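## Task

Find each drive blank standing out from the rack's front face and push it fully home so it latches, but skip any blank with a green sticker and leave it untouched. The rack is free-standing: it may tilt only a tiny amount (more is a failure) and must finish in its original spot. A blank counts only if it stays latched with no robot contact.

## Robot and tools

ROBOT. Two six-joint arms, left_arm and right_arm, each ending in a two-finger parallel gripper. Base of left_arm sits at (+0.022, +0.294, 0) m, yawed about 10 degrees (quat_wxyz +0.996, 0, 0, +0.090); right_arm's base is at (+0.034, -0.268, 0) m, yawed about 6 degrees (quat_wxyz +0.999, 0, 0, +0.052). Joint limits in rad, base outward: waist -2.618 to 3.054, shoulder 0.000 to 3.142, elbow 0.000 to 3.142, wrist pitch -1.571 to 1.571, wrist yaw -1.571 to 1.571, wrist roll -2.094 to 2.094. Elbows cannot fully straighten. A wrist camera mount sticks out from each gripper body, so leave clearance around the hand.

FRAMES. All reported poses use one scene frame: origin on the tabletop midway between the arms, +x reaching out across the table, +z upward, left_arm on the +y side. The arm names do not refer to image left or right. Each gripper has its own axes: fingers extend along its +z, and close or open along its y. The reported end_effector_position is the point between the finger pads, roughly 1 cm short of the fingertips.

execute_actions(actions). actions is a list of actions; each action is a table of at most 15 rows, one row per 1/30 s step, and if fewer rows are given the final row repeats to fill 15 steps. Every row is a single list of 14 numbers in [-1, 1] covering both arms: left dx, dy, dz, rx, ry, rz, opening, then right dx, dy, dz, rx, ry, rz, opening. The first six of each arm are an offset, in that gripper's own axes, from the gripper's measured pose when the action began (for a call's first action, the pose in the latest result of this scene). Rows do not accumulate; each is measured from that same start. Scale: 1.0 equals 0.6 m of translation or 180 degrees; rx, ry, rz form one rotation vector. Opening is absolute, not an offset: +1 is fully open (0.094 m), -1 closed. A row may add 12 stiffness factors in [0, 1], left_arm's six joints then right_arm's six, which scale joint gains and persist until changed. An empty list just returns the current state and images.

Per control step the commanded pose is clipped to at most 70 mm and 16 degrees from the measured pose, so large offsets need several actions; after an action the arm continues at most to its last clipped pose. Joint friction can leave the hand up to about 31 mm short, and tiny commands may not move it at all. If position and orientation conflict, position wins.

move(target, speed, blocking). target is one 14-number row as above: offsets in each gripper's axes from the pose in the latest result that shows one, plus absolute openings. Both grippers follow straight paths that finish together, lasting 0.5 to 10 s (cut off at 10 s). speed is the path's top speed in m/s, 0.002 to 0.5, default 0.25; turning is capped at twice that in rad/s. Paths ignore obstacles and the other arm; hands may lag, wander, or exceed speed near full reach. Openings are sent when the move starts. The result adds a move: line with the ending (done, off_target, moving, held, fault) and limits (paced means the target was clipped; held means a safety check blocked some steps, after which the arm may jump quickly), plus each gripper's distance to its target. With blocking=false the reply comes after 0.5 s while motion continues; poll with wait(0), and call wait or stop before sending new rows or moves.

wait(seconds), 0 to 10: lets the scene run holding the last commands; returns early if a move ends. stop(): brakes a running move (needs room; fingers keep moving). zoom_image(camera, region): region [x0, y0, x1, y1] in pixels of that camera's last full image, up to 504 by 504. read_manual(section): licence text only, default "licences". finished_scene(scene): ends the current scene, passing its number; irreversible, and reports success.

RESULTS. The state line shows each gripper's position (m) and quat_wxyz in the scene frame; at long reach the printed position may be off. Hand target lines show where the controller is driving each gripper. A pose unreachable line means a clearance check altered or blocked that arm's command. grip_measured gives finger opening on the command scale (each reading may be off by about 1 mm); the last Joint positions value is the opening in metres. Joint torques are raw drive outputs with offsets and noise, unreliable as contact sensors. FAULT lines mark an arm stop. MOTOR HOT warns at 75 °C; at 90 °C that arm halts for 10 s, and at 100 °C it goes limp and drops.

CAMERAS. cam_head_left, cam_head_right, cam_left_wrist, cam_right_wrist, each 896x504, returned in that order. Use them to spot protruding blanks and sticker colours.

CAUTIONS. The rack is loose: push slowly and squarely into the blank face, with a target only slightly beyond contact, since faster motion and deeper targets hit harder and can slide or tip it. A closed gripper makes a good pusher. Never touch blanks bearing the excluded sticker colour. After each push back off so the blank stays seated by its latch alone. Keep the arms apart, keep everything on the table, avoid slams and drops. For an idle arm, command its return offset once, then zeros, keeping its opening steady.

Each tool is called after "Call:" as name(argument=value, ...) on one line, values as JSON.

## Session

I'll start by looking at the scene.

Call:
execute_actions(actions=[])

Scene clock: 0.00 s.
left_arm: end_effector_position=(+0.1170, +0.7769, +0.1197) grip_measured=+1.000 end_effector_quat_wxyz=(-0.059, -0.321, +0.761, +0.560) | right_arm: end_effector_position=(+0.1544, -0.1045, +0.2300) grip_measured=+1.000 end_effector_quat_wxyz=(-0.004, +0.417, +0.792, +0.445)
Joint positions: left_arm=[ 0.924  1.921  1.109  0.205 -0.876  0.786  0.094] | right_arm=[ 0.524  0.561  0.851 -0.992 -0.366  1.77   0.094]
Joint velocities: left_arm=[-0.012 -0.007 -0.012  0.007 -0.051  0.037  0.   ] | right_arm=[ 0.002  0.007  0.002  0.066 -0.007 -0.007  0.   ]
Joint torques (N m, as the arm reports them, + toward a larger angle): no reading
Hand target (left_arm): +0.117, +0.777, +0.120; -0.059, -0.321, +0.761, +0.560
Hand target (right_arm): +0.154, -0.105, +0.230; -0.004, +0.417, +0.792, +0.445
Joint stiffness scale: left_arm=[1. 1. 1. 1. 1. 1.] | right_arm=[1. 1. 1. 1. 1. 1.]

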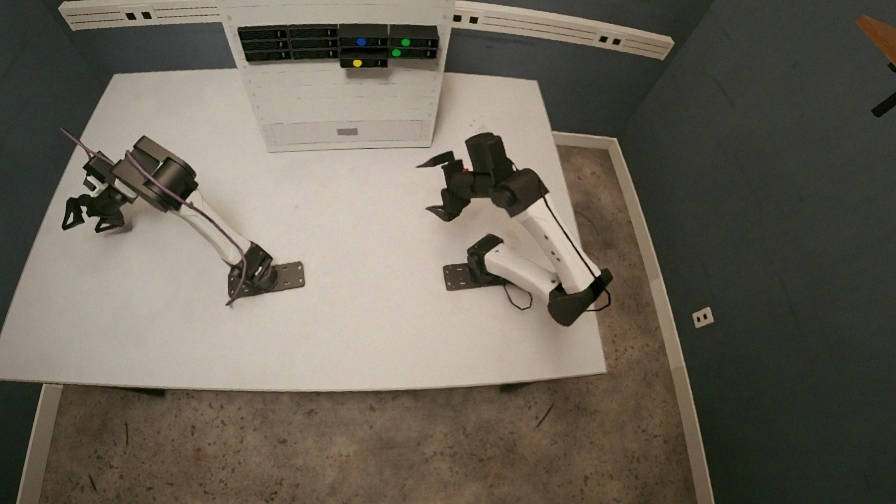

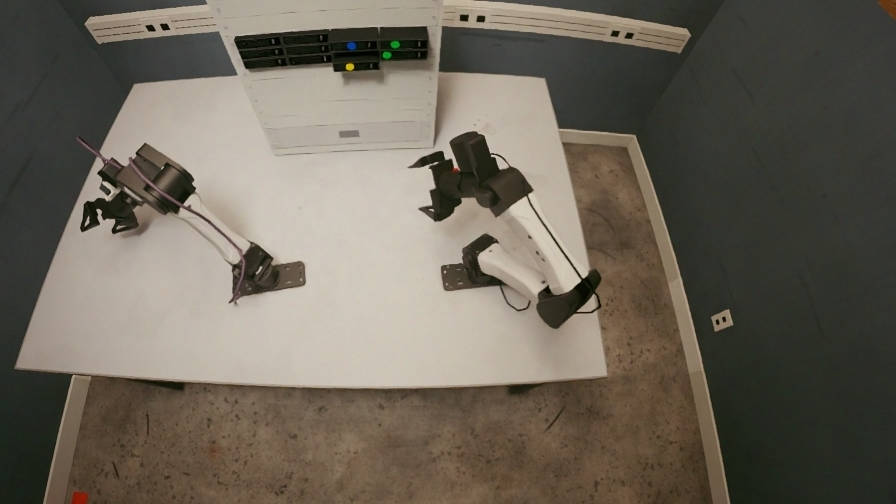

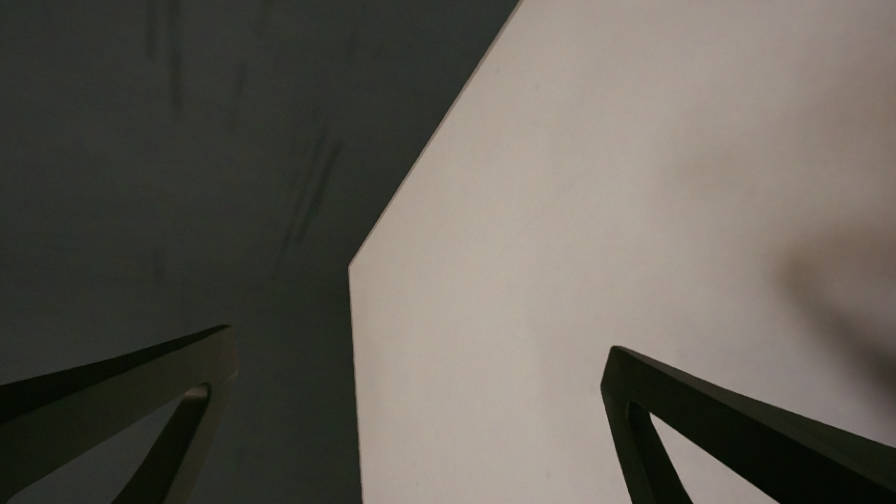

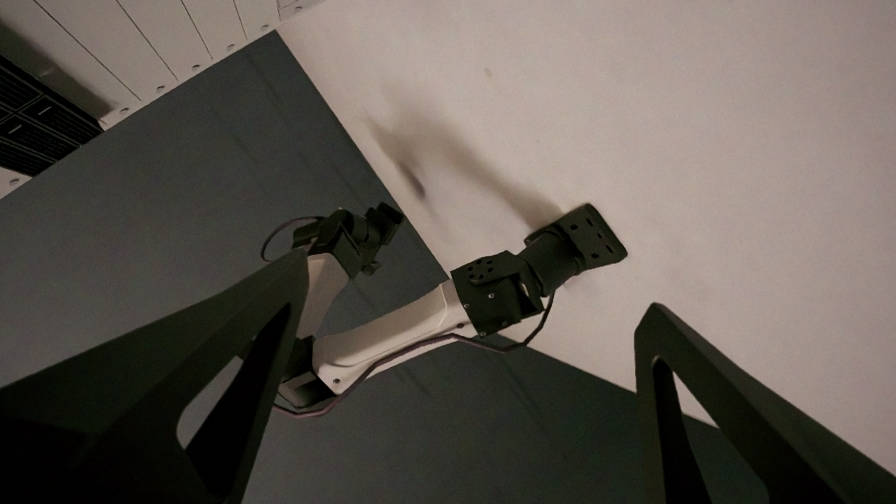

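Call:
zoom_image(camera="cam_head_left", region=[200, 0, 480, 170])

Call:
zoom_image(camera="cam_head_right", region=[190, 0, 470, 170])

Region (200, 0, 480, 170) of cam_head_left's 896x504 image, scaled by 1.800, with more detail than that image has; it fills the top 306 rows of this view, and the rest is white.

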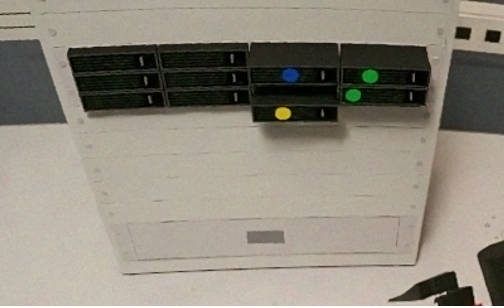

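Region (190, 0, 470, 170) of cam_head_right's 896x504 image, scaled by 1.800, with more detail than that image has; it fills the top 306 rows of this view, and the rest is white.

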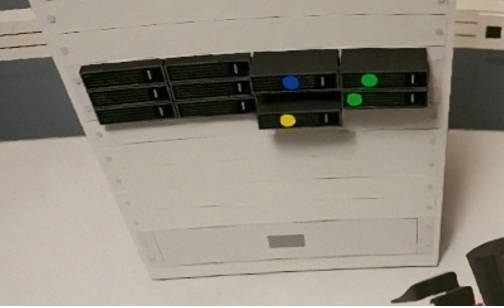

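Call:
move(target=[0.2233, 0.1108, -0.988, 0.5682, -0.4865, -0.0535, 1.0, -0.2433, 0.2202, -0.1718, -0.1129, -0.267, -0.568, 1.0], speed=0.3)

Scene clock: 12.57 s.
left_arm: end_effector_position=(+0.2561, +0.2326, +0.3621) grip_measured=+1.000 end_effector_quat_wxyz=(+0.684, +0.118, +0.707, -0.136) | right_arm: end_effector_position=(+0.2959, -0.2342, +0.3399) grip_measured=+1.000 end_effector_quat_wxyz=(+0.683, -0.221, +0.668, +0.195)
Joint positions: left_arm=[-0.195  0.479  0.8   -0.351  0.346 -0.02   0.094] | right_arm=[-0.59   0.684  0.669  0.035 -1.084 -0.023  0.094]
Joint velocities: left_arm=[ 0.002 -0.002  0.012 -0.037 -0.051 -0.022  0.   ] | right_arm=[-0.012  0.007 -0.007 -0.051  0.095 -0.081  0.   ]
Joint torques (N m, as the arm reports them, + toward a larger angle): left_arm=[-0.12  0.88  5.14  2.26 -0.19 -0.01] | right_arm=[-0.41  1.41  6.46  1.69 -0.18  0.09]
Hand target (left_arm): +0.256, +0.233, +0.362; +0.690, +0.114, +0.702, -0.134
Hand target (right_arm): +0.300, -0.238, +0.327; +0.672, -0.209, +0.679, +0.208
Off the commanded pose (left_arm): 0.007 m, 2 deg.
Off the commanded pose (right_arm): 0.012 m, 3 deg.
Joint stiffness scale: left_arm=[1. 1. 1. 1. 1. 1.] | right_arm=[1. 1. 1. 1. 1. 1.]
move: off_target (right_arm)

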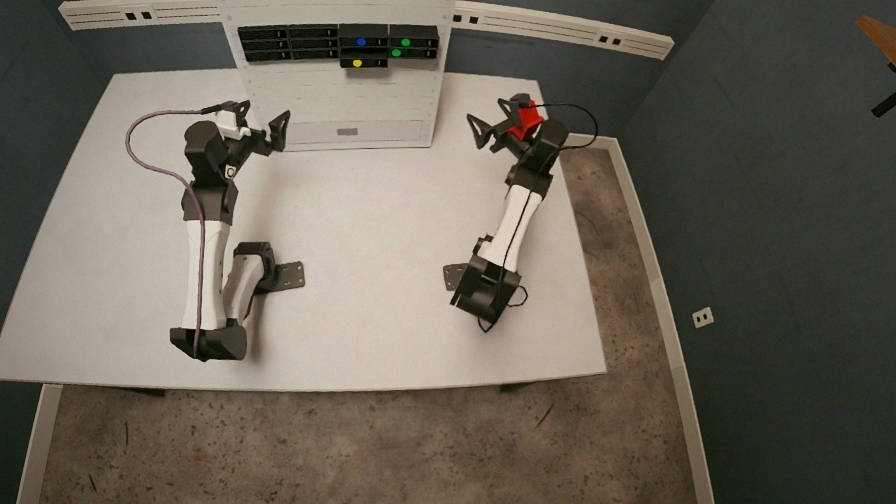

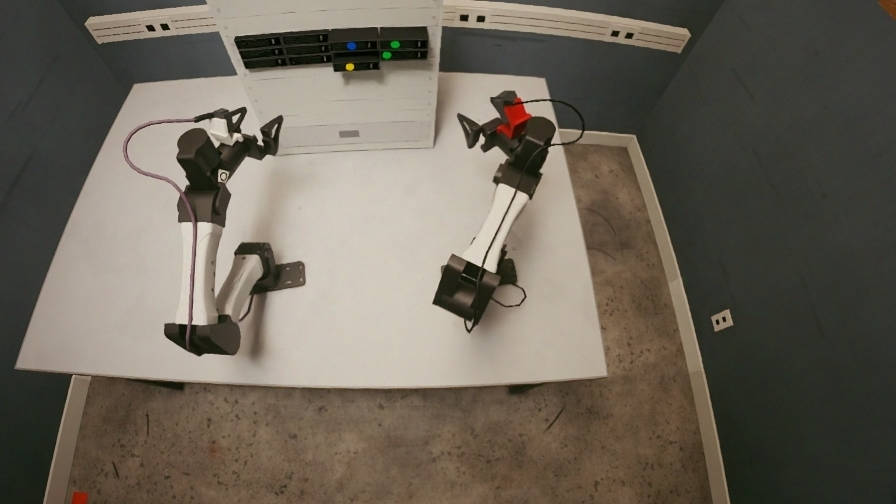

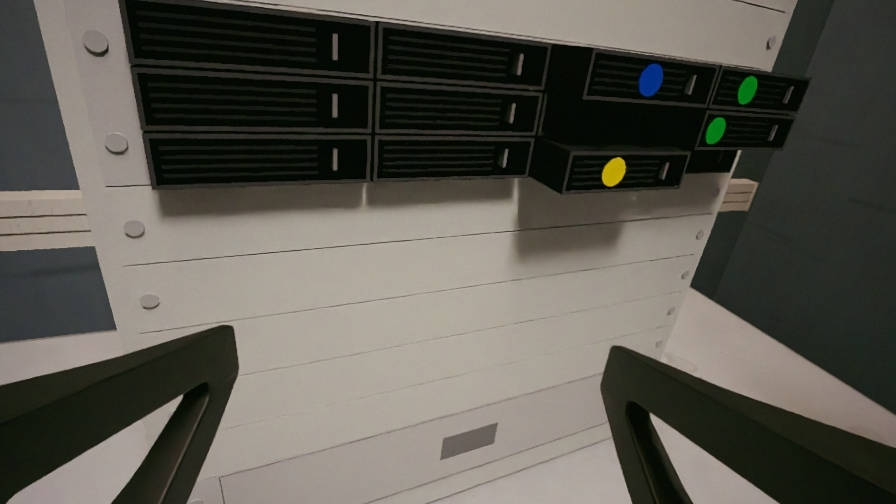

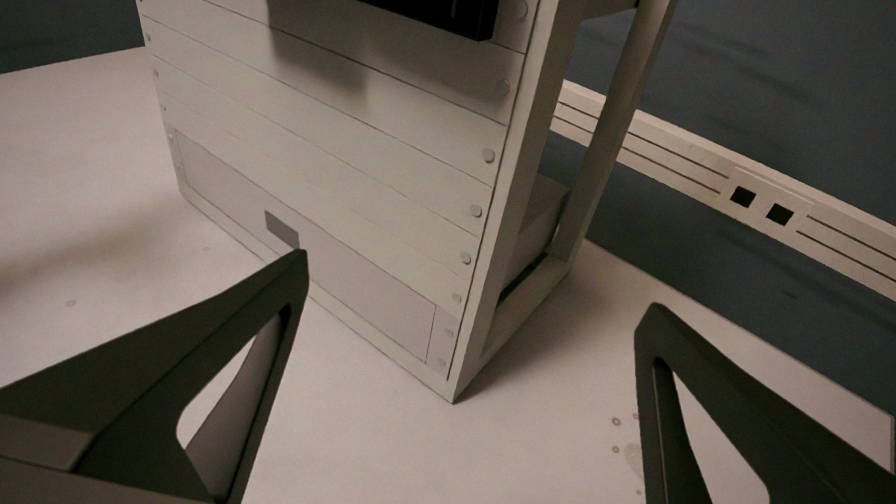

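Call:
zoom_image(camera="cam_left_wrist", region=[480, 0, 860, 260])

Call:
zoom_image(camera="cam_right_wrist", region=[250, 0, 750, 420])

Region (480, 0, 860, 260) of cam_left_wrist's 896x504 image, scaled by 1.326, with more detail than that image has; it fills the top 345 rows of this view, and the rest is white.

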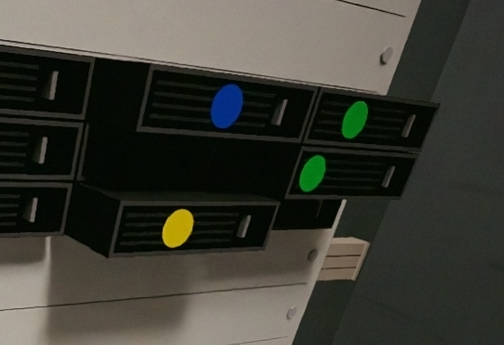

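Region (250, 0, 750, 420) of cam_right_wrist's 896x504 image, scaled by 1.008, with more detail than that image has; it fills the top 423 rows of this view, and the rest is white.

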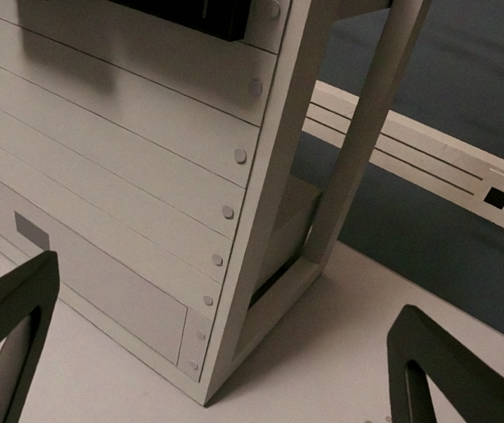

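Call:
zoom_image(camera="cam_head_left", region=[160, 80, 380, 320])

Call:
zoom_image(camera="cam_head_left", region=[400, 70, 620, 340])

Region (160, 80, 380, 320) of cam_head_left's 896x504 image, scaled by 2.100, with more detail than that image has; it fills the left 462 columns of this view, and the rest is white.

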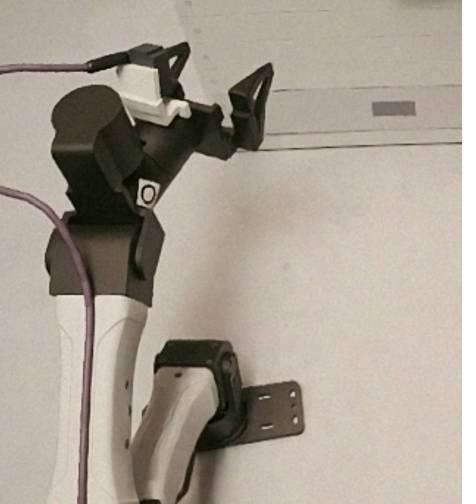

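Region (400, 70, 620, 340) of cam_head_left's 896x504 image, scaled by 1.867, with more detail than that image has; it fills the left 411 columns of this view, and the rest is white.

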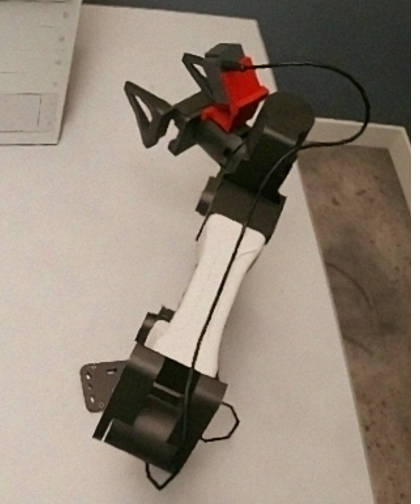

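Call:
move(target=[0.0027, -0.2077, 0.264, -0.0956, -0.1123, -0.4841, -1.0, 0.0618, -0.2165, 0.292, -0.1876, -0.0008, 0.0137, 1.0], speed=0.25)

Scene clock: 26.03 s.
left_arm: end_effector_position=(+0.3601, +0.0656, +0.3558) grip_measured=-0.992 end_effector_quat_wxyz=(+0.514, -0.511, +0.485, -0.490) | right_arm: end_effector_position=(+0.5110, -0.2425, +0.3191) grip_measured=+1.000 end_effector_quat_wxyz=(+0.597, -0.395, +0.582, +0.386)
Joint positions: left_arm=[-1.14   1.359  1.046  0.327 -1.011 -1.561  0.   ] | right_arm=[-0.418  1.92   1.473  0.552 -1.483  0.082  0.094]
Joint velocities: left_arm=[-0.002  0.007 -0.012 -0.066 -0.051  0.007 -0.   ] | right_arm=[-0.012 -0.007 -0.002  0.037 -0.051  0.11   0.   ]
Joint torques (N m, as the arm reports them, + toward a larger angle): left_arm=[-0.17 -5.26  8.46  1.57 -0.19 -0.02] | right_arm=[  0.75 -10.13   8.63   1.43  -0.13   0.09]
Hand target (left_arm): +0.360, +0.062, +0.357; +0.514, -0.514, +0.483, -0.488
Hand target (right_arm): +0.515, -0.240, +0.311; +0.589, -0.395, +0.583, +0.396
Off the commanded pose (left_arm): 0.007 m, 1 deg.
Off the commanded pose (right_arm): 0.010 m, 2 deg.
Joint stiffness scale: left_arm=[1. 1. 1. 1. 1. 1.] | right_arm=[1. 1. 1. 1. 1. 1.]
move: done

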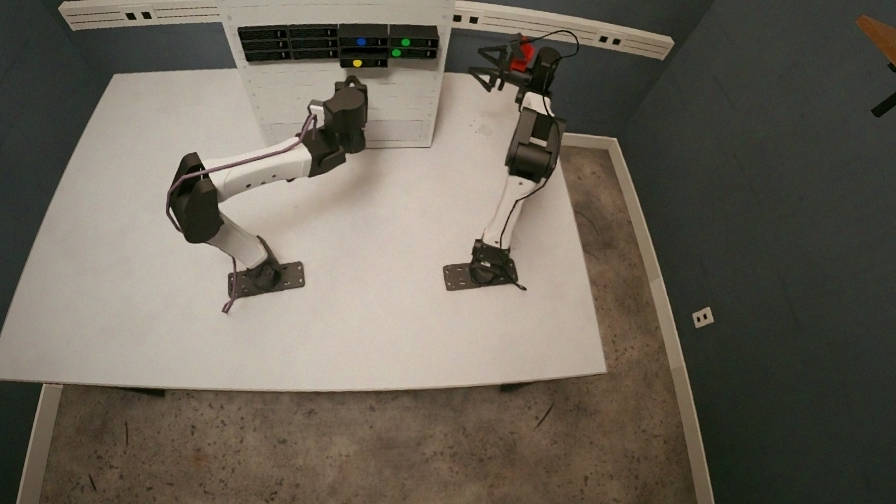

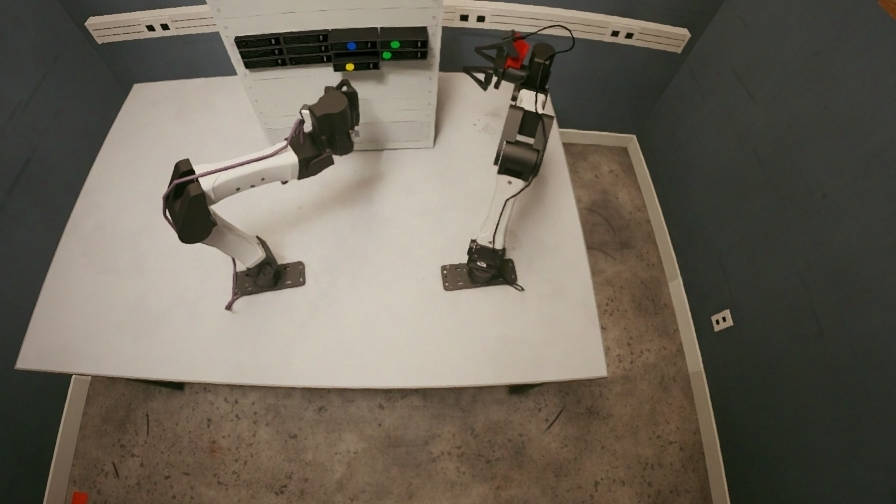

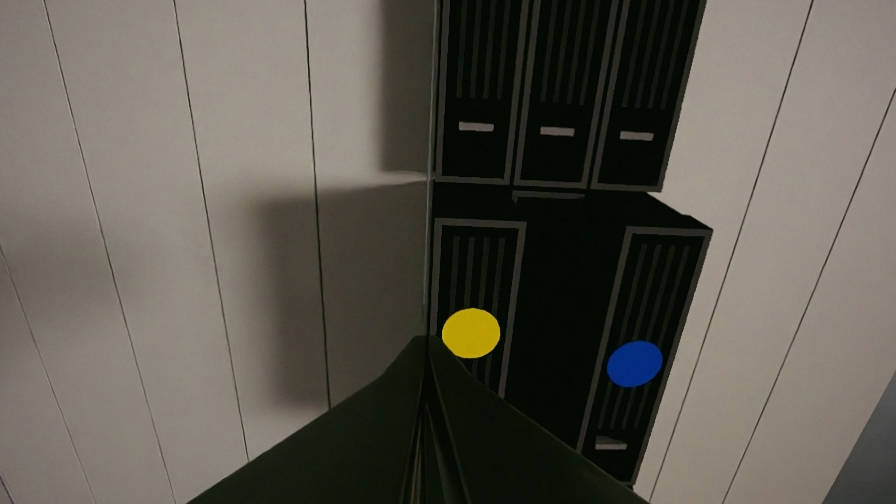

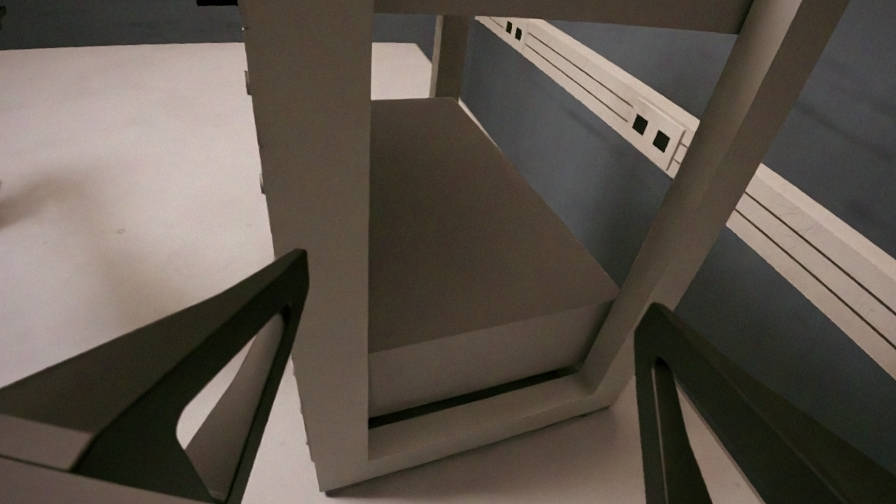

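Call:
move(target=[0.0167, -0.0233, 0.02, 0, 0, 0, -1.0, -0.002, 0.0619, 0.078, -0.0444, 0, 0, 1.0], speed=0.1)

Scene clock: 28.80 s.
left_arm: end_effector_position=(+0.3677, +0.0592, +0.3689) grip_measured=-0.992 end_effector_quat_wxyz=(+0.513, -0.514, +0.479, -0.492) | right_arm: end_effector_position=(+0.4995, -0.1880, +0.3233) grip_measured=+1.000 end_effector_quat_wxyz=(+0.574, -0.436, +0.552, +0.418)
Joint positions: left_arm=[-1.133  1.397  1.123  0.296 -1.008 -1.565  0.   ] | right_arm=[-0.306  1.907  1.464  0.573 -1.498  0.091  0.094]
Joint velocities: left_arm=[-0.017  0.007  0.002 -0.037 -0.022  0.007 -0.   ] | right_arm=[-0.027 -0.002  0.007  0.007 -0.051  0.037  0.   ]
Joint torques (N m, as the arm reports them, + toward a larger angle): left_arm=[ 1.27 -5.34  8.44  1.55  0.04  0.09] | right_arm=[  0.4  -13.03   6.21   1.42  -0.11   0.09]
Hand target (left_arm): +0.373, +0.056, +0.369; +0.514, -0.511, +0.485, -0.489
Hand target (right_arm): +0.494, -0.185, +0.321; +0.568, -0.436, +0.554, +0.425
Off the commanded pose (left_arm): 0.006 m, 1 deg.
Off the commanded pose (right_arm): 0.006 m, 1 deg.
Joint stiffness scale: left_arm=[1. 1. 1. 1. 1. 1.] | right_arm=[1. 1. 1. 1. 1. 1.]
move: done

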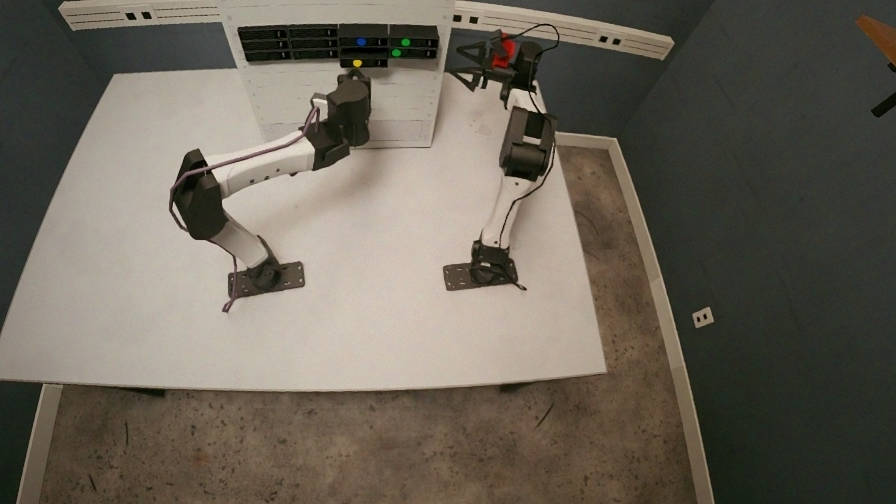

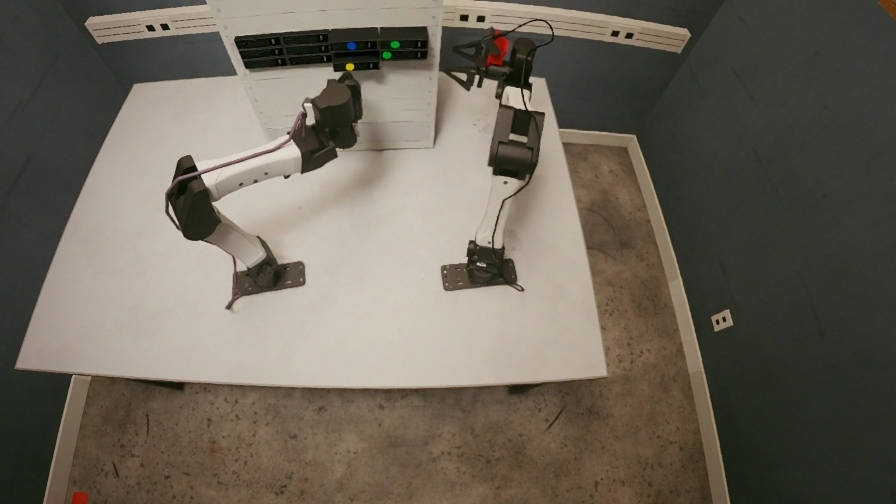

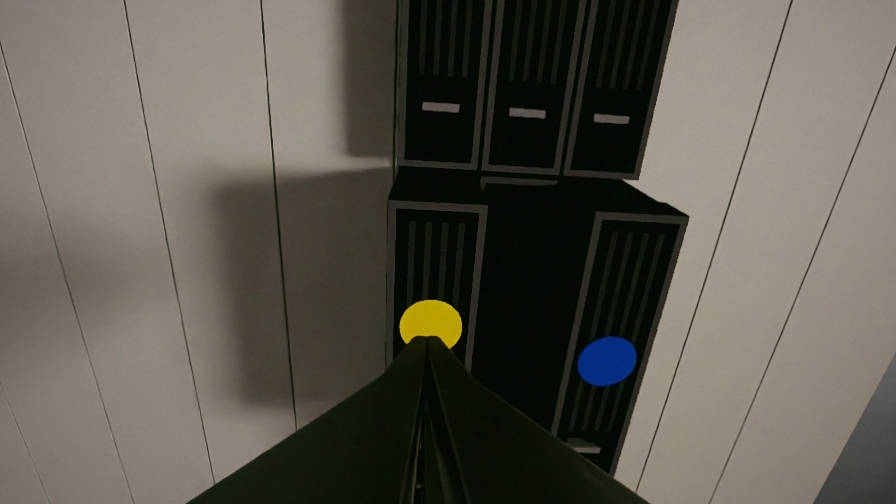

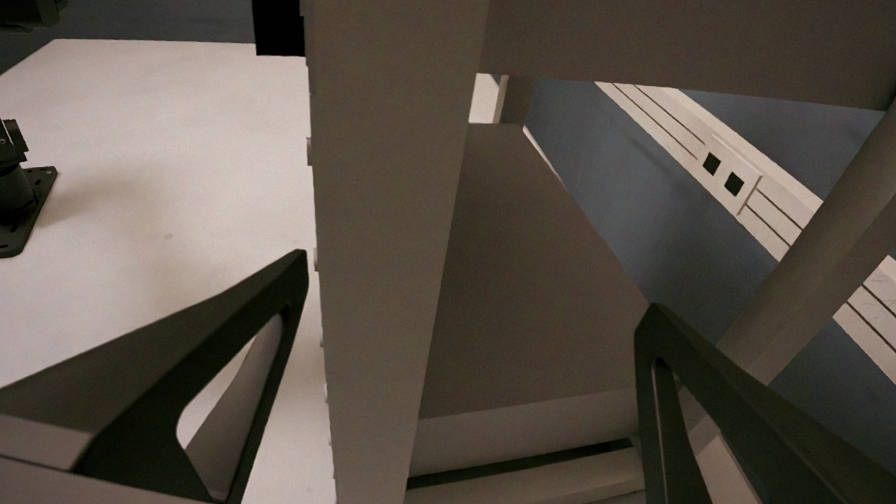

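Call:
move(target=[0, 0, 0, 0, 0, 0, -1.0, -0.0018, 0.0417, -0.0117, 0, 0, 0, 1.0], speed=0.06)

Scene clock: 30.17 s.
left_arm: end_effector_position=(+0.3677, +0.0592, +0.3688) grip_measured=-0.992 end_effector_quat_wxyz=(+0.513, -0.514, +0.480, -0.492) | right_arm: end_effector_position=(+0.4776, -0.1859, +0.3267) grip_measured=+1.000 end_effector_quat_wxyz=(+0.577, -0.439, +0.550, +0.415)
Joint positions: left_arm=[-1.133  1.397  1.123  0.295 -1.008 -1.565  0.   ] | right_arm=[-0.311  1.823  1.366  0.597 -1.503  0.09   0.094]
Joint velocities: left_arm=[-0.017 -0.002 -0.017  0.037  0.037  0.051  0.001] | right_arm=[ 0.002  0.027 -0.032  0.022  0.007 -0.066  0.   ]
Joint torques (N m, as the arm reports them, + toward a larger angle): left_arm=[ 0.57 -6.96  6.94  1.68 -0.1   0.02] | right_arm=[ -0.37 -12.07   6.3    1.41  -0.1    0.08]
Hand target (left_arm): +0.368, +0.059, +0.369; +0.513, -0.514, +0.479, -0.492
Hand target (right_arm): +0.474, -0.188, +0.324; +0.574, -0.436, +0.553, +0.418
Off the commanded pose (left_arm): 0.000 m, 0 deg.
Off the commanded pose (right_arm): 0.006 m, 1 deg.
Joint stiffness scale: left_arm=[1. 1. 1. 1. 1. 1.] | right_arm=[1. 1. 1. 1. 1. 1.]
move: done

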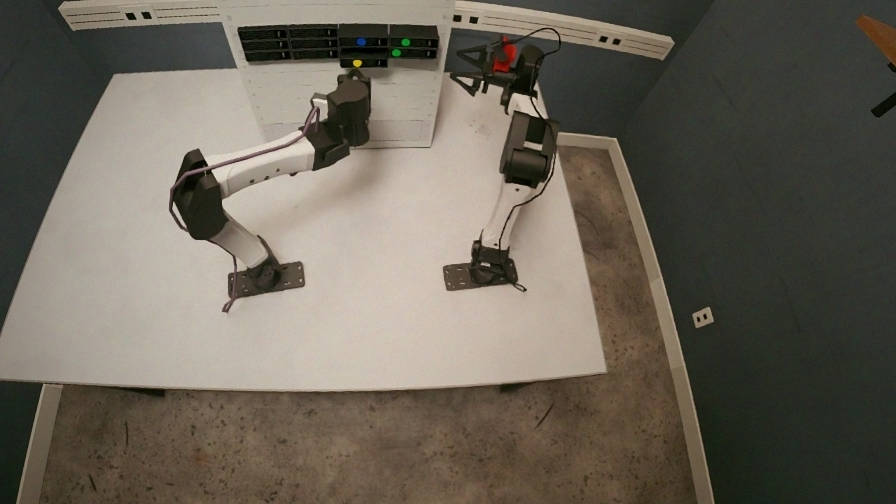

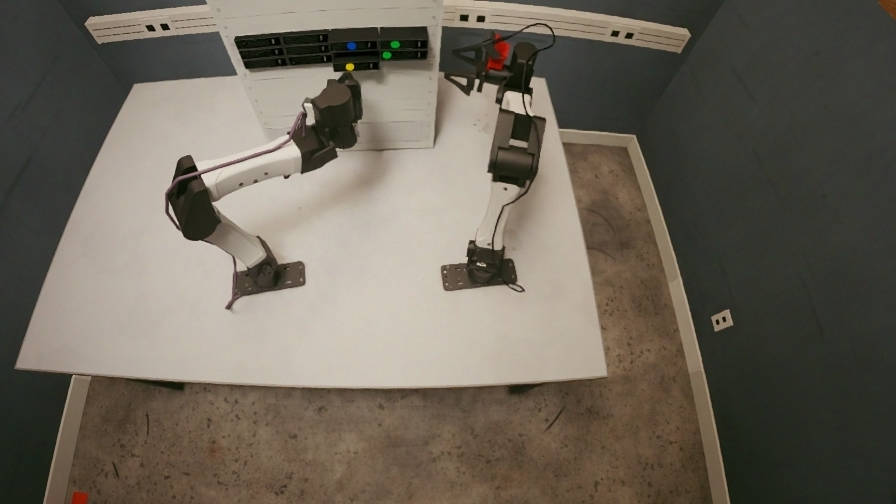

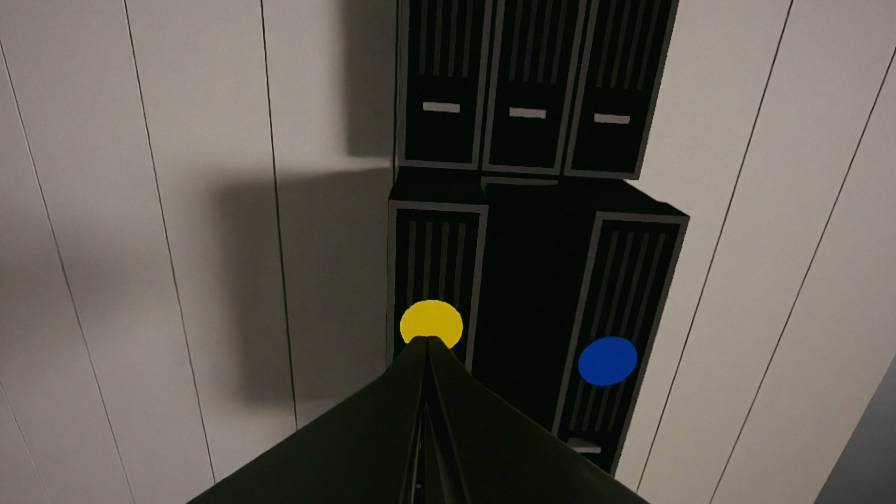

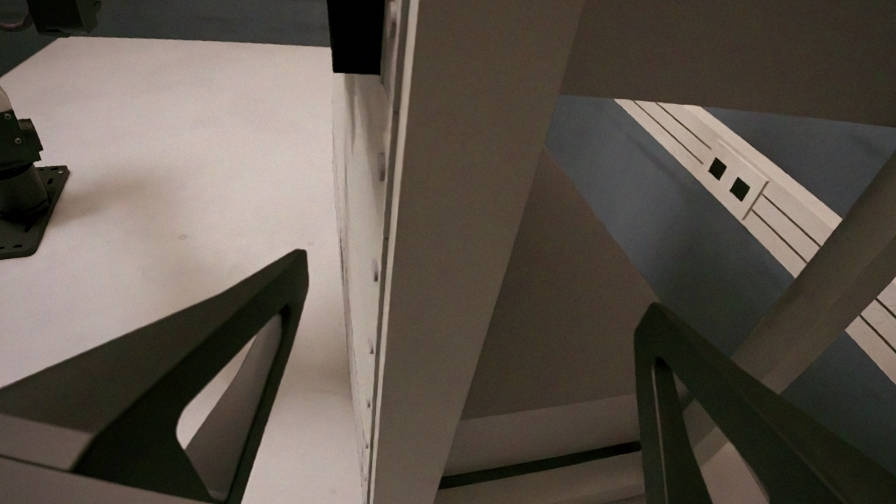

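Call:
move(target=[0, 0, 0, 0, 0, 0, -1.0, 0.0063, 0.0265, 0.0931, -0.0417, 0, 0.016, 1.0], speed=0.06)

Scene clock: 32.57 s.
left_arm: end_effector_position=(+0.3677, +0.0592, +0.3688) grip_measured=-0.992 end_effector_quat_wxyz=(+0.513, -0.514, +0.480, -0.492) | right_arm: end_effector_position=(+0.4703, -0.1299, +0.3306) grip_measured=+1.000 end_effector_quat_wxyz=(+0.545, -0.468, +0.525, +0.457)
Joint positions: left_arm=[-1.133  1.397  1.123  0.295 -1.008 -1.565  0.   ] | right_arm=[-0.182  1.848  1.407  0.601 -1.503  0.128  0.094]
Joint velocities: left_arm=[-0.002 -0.007 -0.002  0.022  0.022 -0.051 -0.001] | right_arm=[ 0.007  0.002  0.012  0.066 -0.022  0.022  0.   ]
Joint torques (N m, as the arm reports them, + toward a larger angle): left_arm=[ 0.48 -6.86  7.06  1.7  -0.1   0.04] | right_arm=[ 0.54 -9.38  8.73  1.3   0.04  0.09]
Hand target (left_arm): +0.368, +0.059, +0.369; +0.513, -0.514, +0.480, -0.492
Hand target (right_arm): +0.476, -0.128, +0.323; +0.537, -0.461, +0.532, +0.465
Off the commanded pose (left_arm): 0.000 m, 0 deg.
Off the commanded pose (right_arm): 0.011 m, 2 deg.
Joint stiffness scale: left_arm=[1. 1. 1. 1. 1. 1.] | right_arm=[1. 1. 1. 1. 1. 1.]
move: off_target (right_arm)

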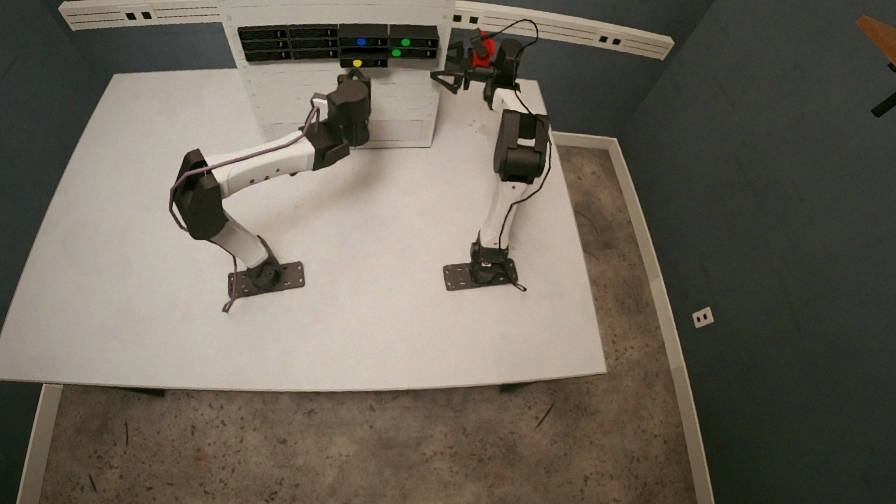

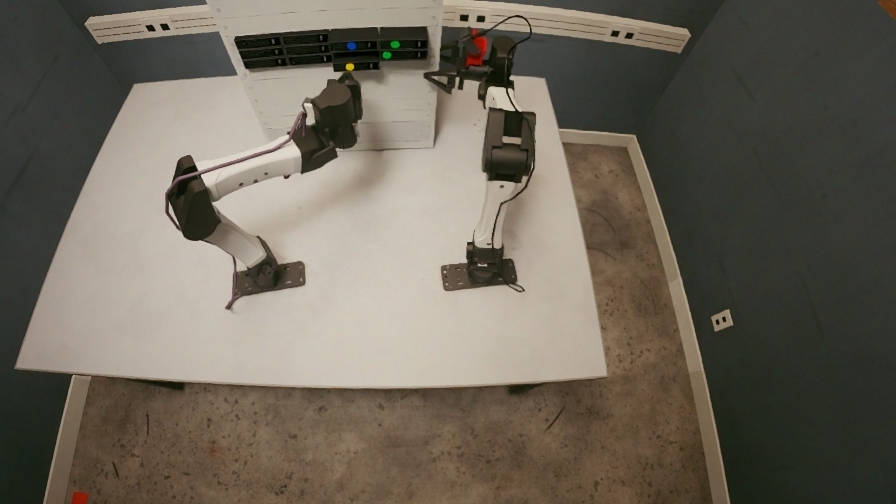

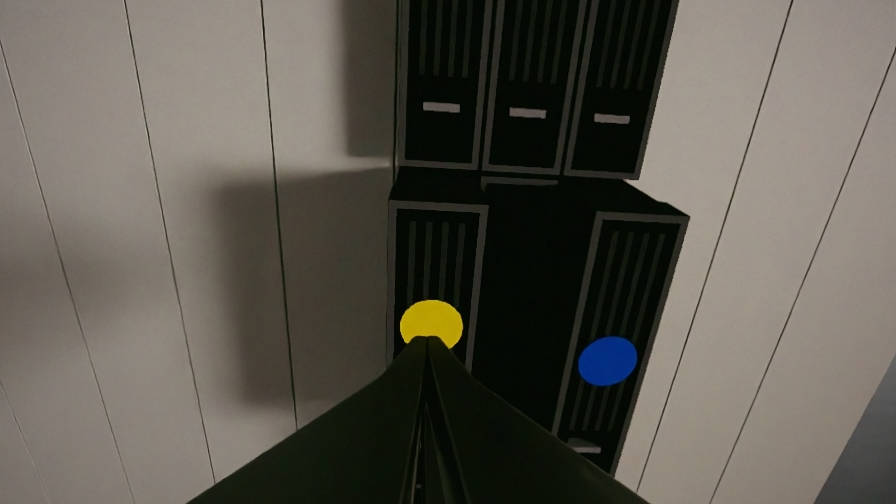

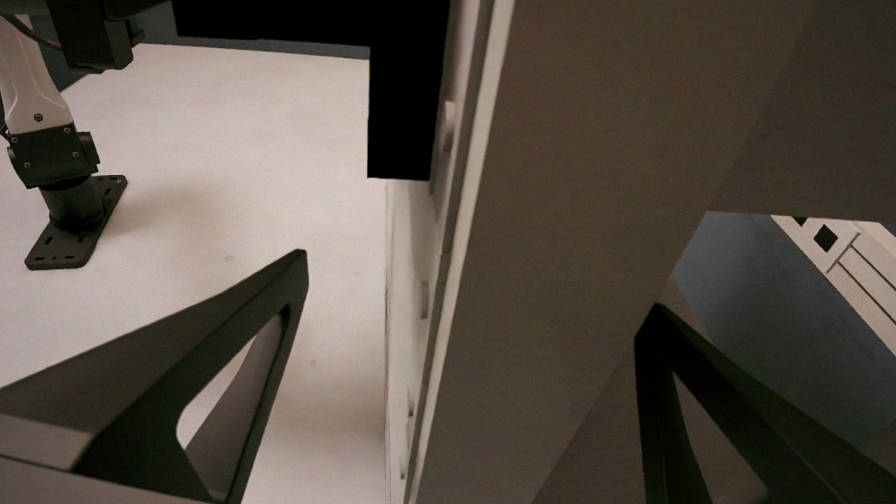

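Call:
move(target=[0, 0, 0, 0, 0, 0, -1.0, 0.02, -0.004, 0.046, -0.019, 0, 0.008, 1.0], speed=0.05)

Scene clock: 34.23 s.
left_arm: end_effector_position=(+0.3677, +0.0592, +0.3688) grip_measured=-0.992 end_effector_quat_wxyz=(+0.513, -0.514, +0.480, -0.492) | right_arm: end_effector_position=(+0.4707, -0.1056, +0.3260) grip_measured=+1.000 end_effector_quat_wxyz=(+0.530, -0.482, +0.513, +0.473)
Joint positions: left_arm=[-1.133  1.397  1.123  0.295 -1.008 -1.565  0.   ] | right_arm=[-0.125  1.885  1.437  0.604 -1.503  0.13   0.094]
Joint velocities: left_arm=[ 0.002 -0.012 -0.002 -0.022 -0.007 -0.066  0.001] | right_arm=[ 0.002  0.017  0.017 -0.051  0.051  0.007  0.   ]
Joint torques (N m, as the arm reports them, + toward a larger angle): left_arm=[ 0.47 -6.9   6.82  1.69 -0.09  0.04] | right_arm=[ 0.66 -9.76  8.67  1.39  0.03  0.08]
Hand target (left_arm): +0.368, +0.059, +0.369; +0.513, -0.514, +0.480, -0.492
Hand target (right_arm): +0.476, -0.103, +0.319; +0.525, -0.478, +0.517, +0.479
Off the commanded pose (left_arm): 0.000 m, 0 deg.
Off the commanded pose (right_arm): 0.010 m, 1 deg.
Joint stiffness scale: left_arm=[1. 1. 1. 1. 1. 1.] | right_arm=[1. 1. 1. 1. 1. 1.]
move: done

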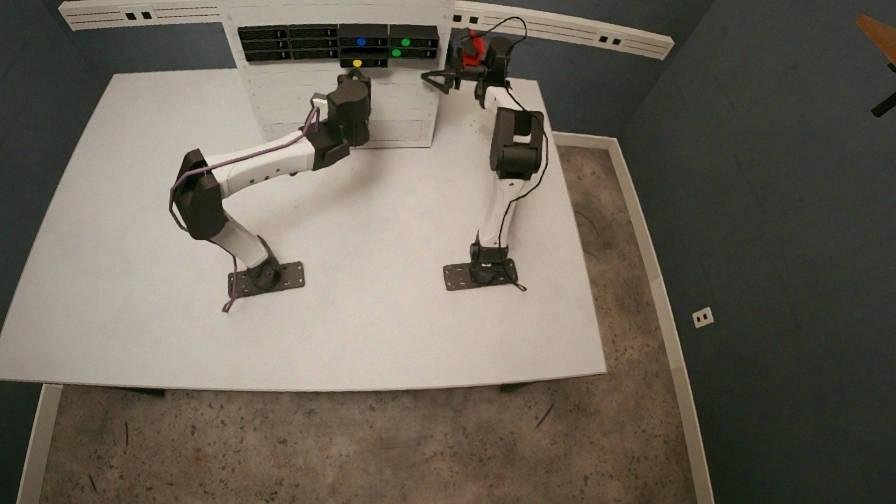

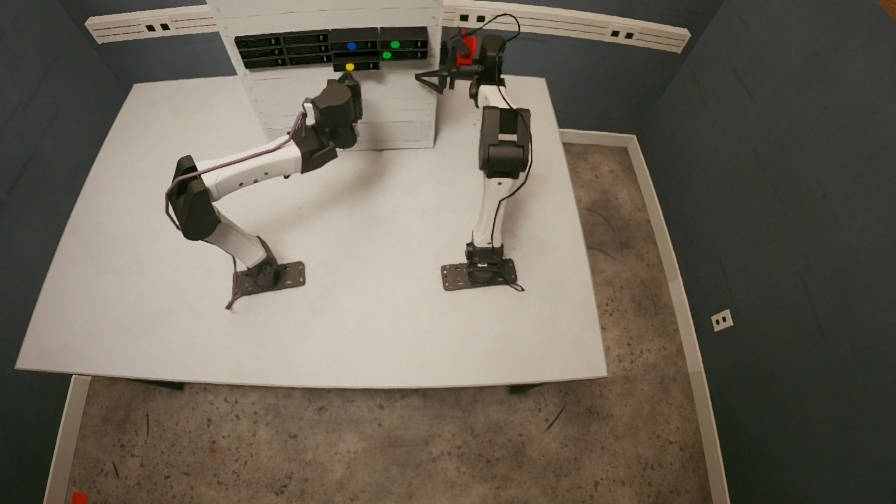

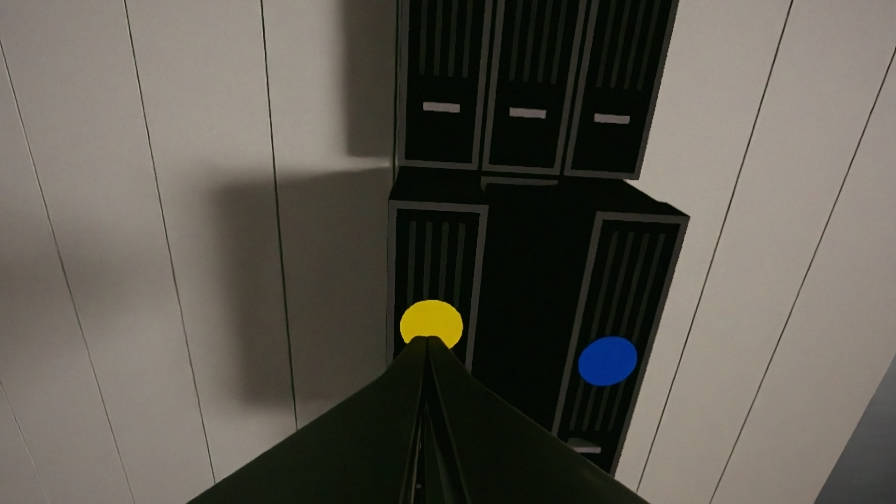

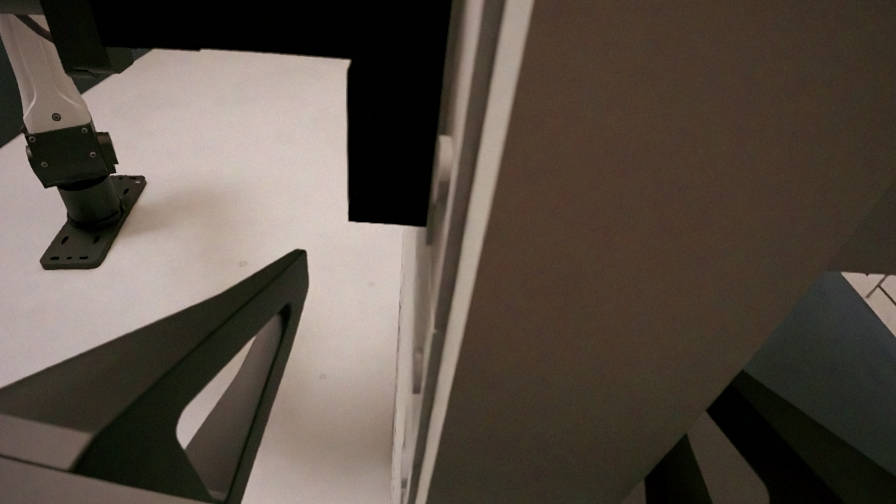

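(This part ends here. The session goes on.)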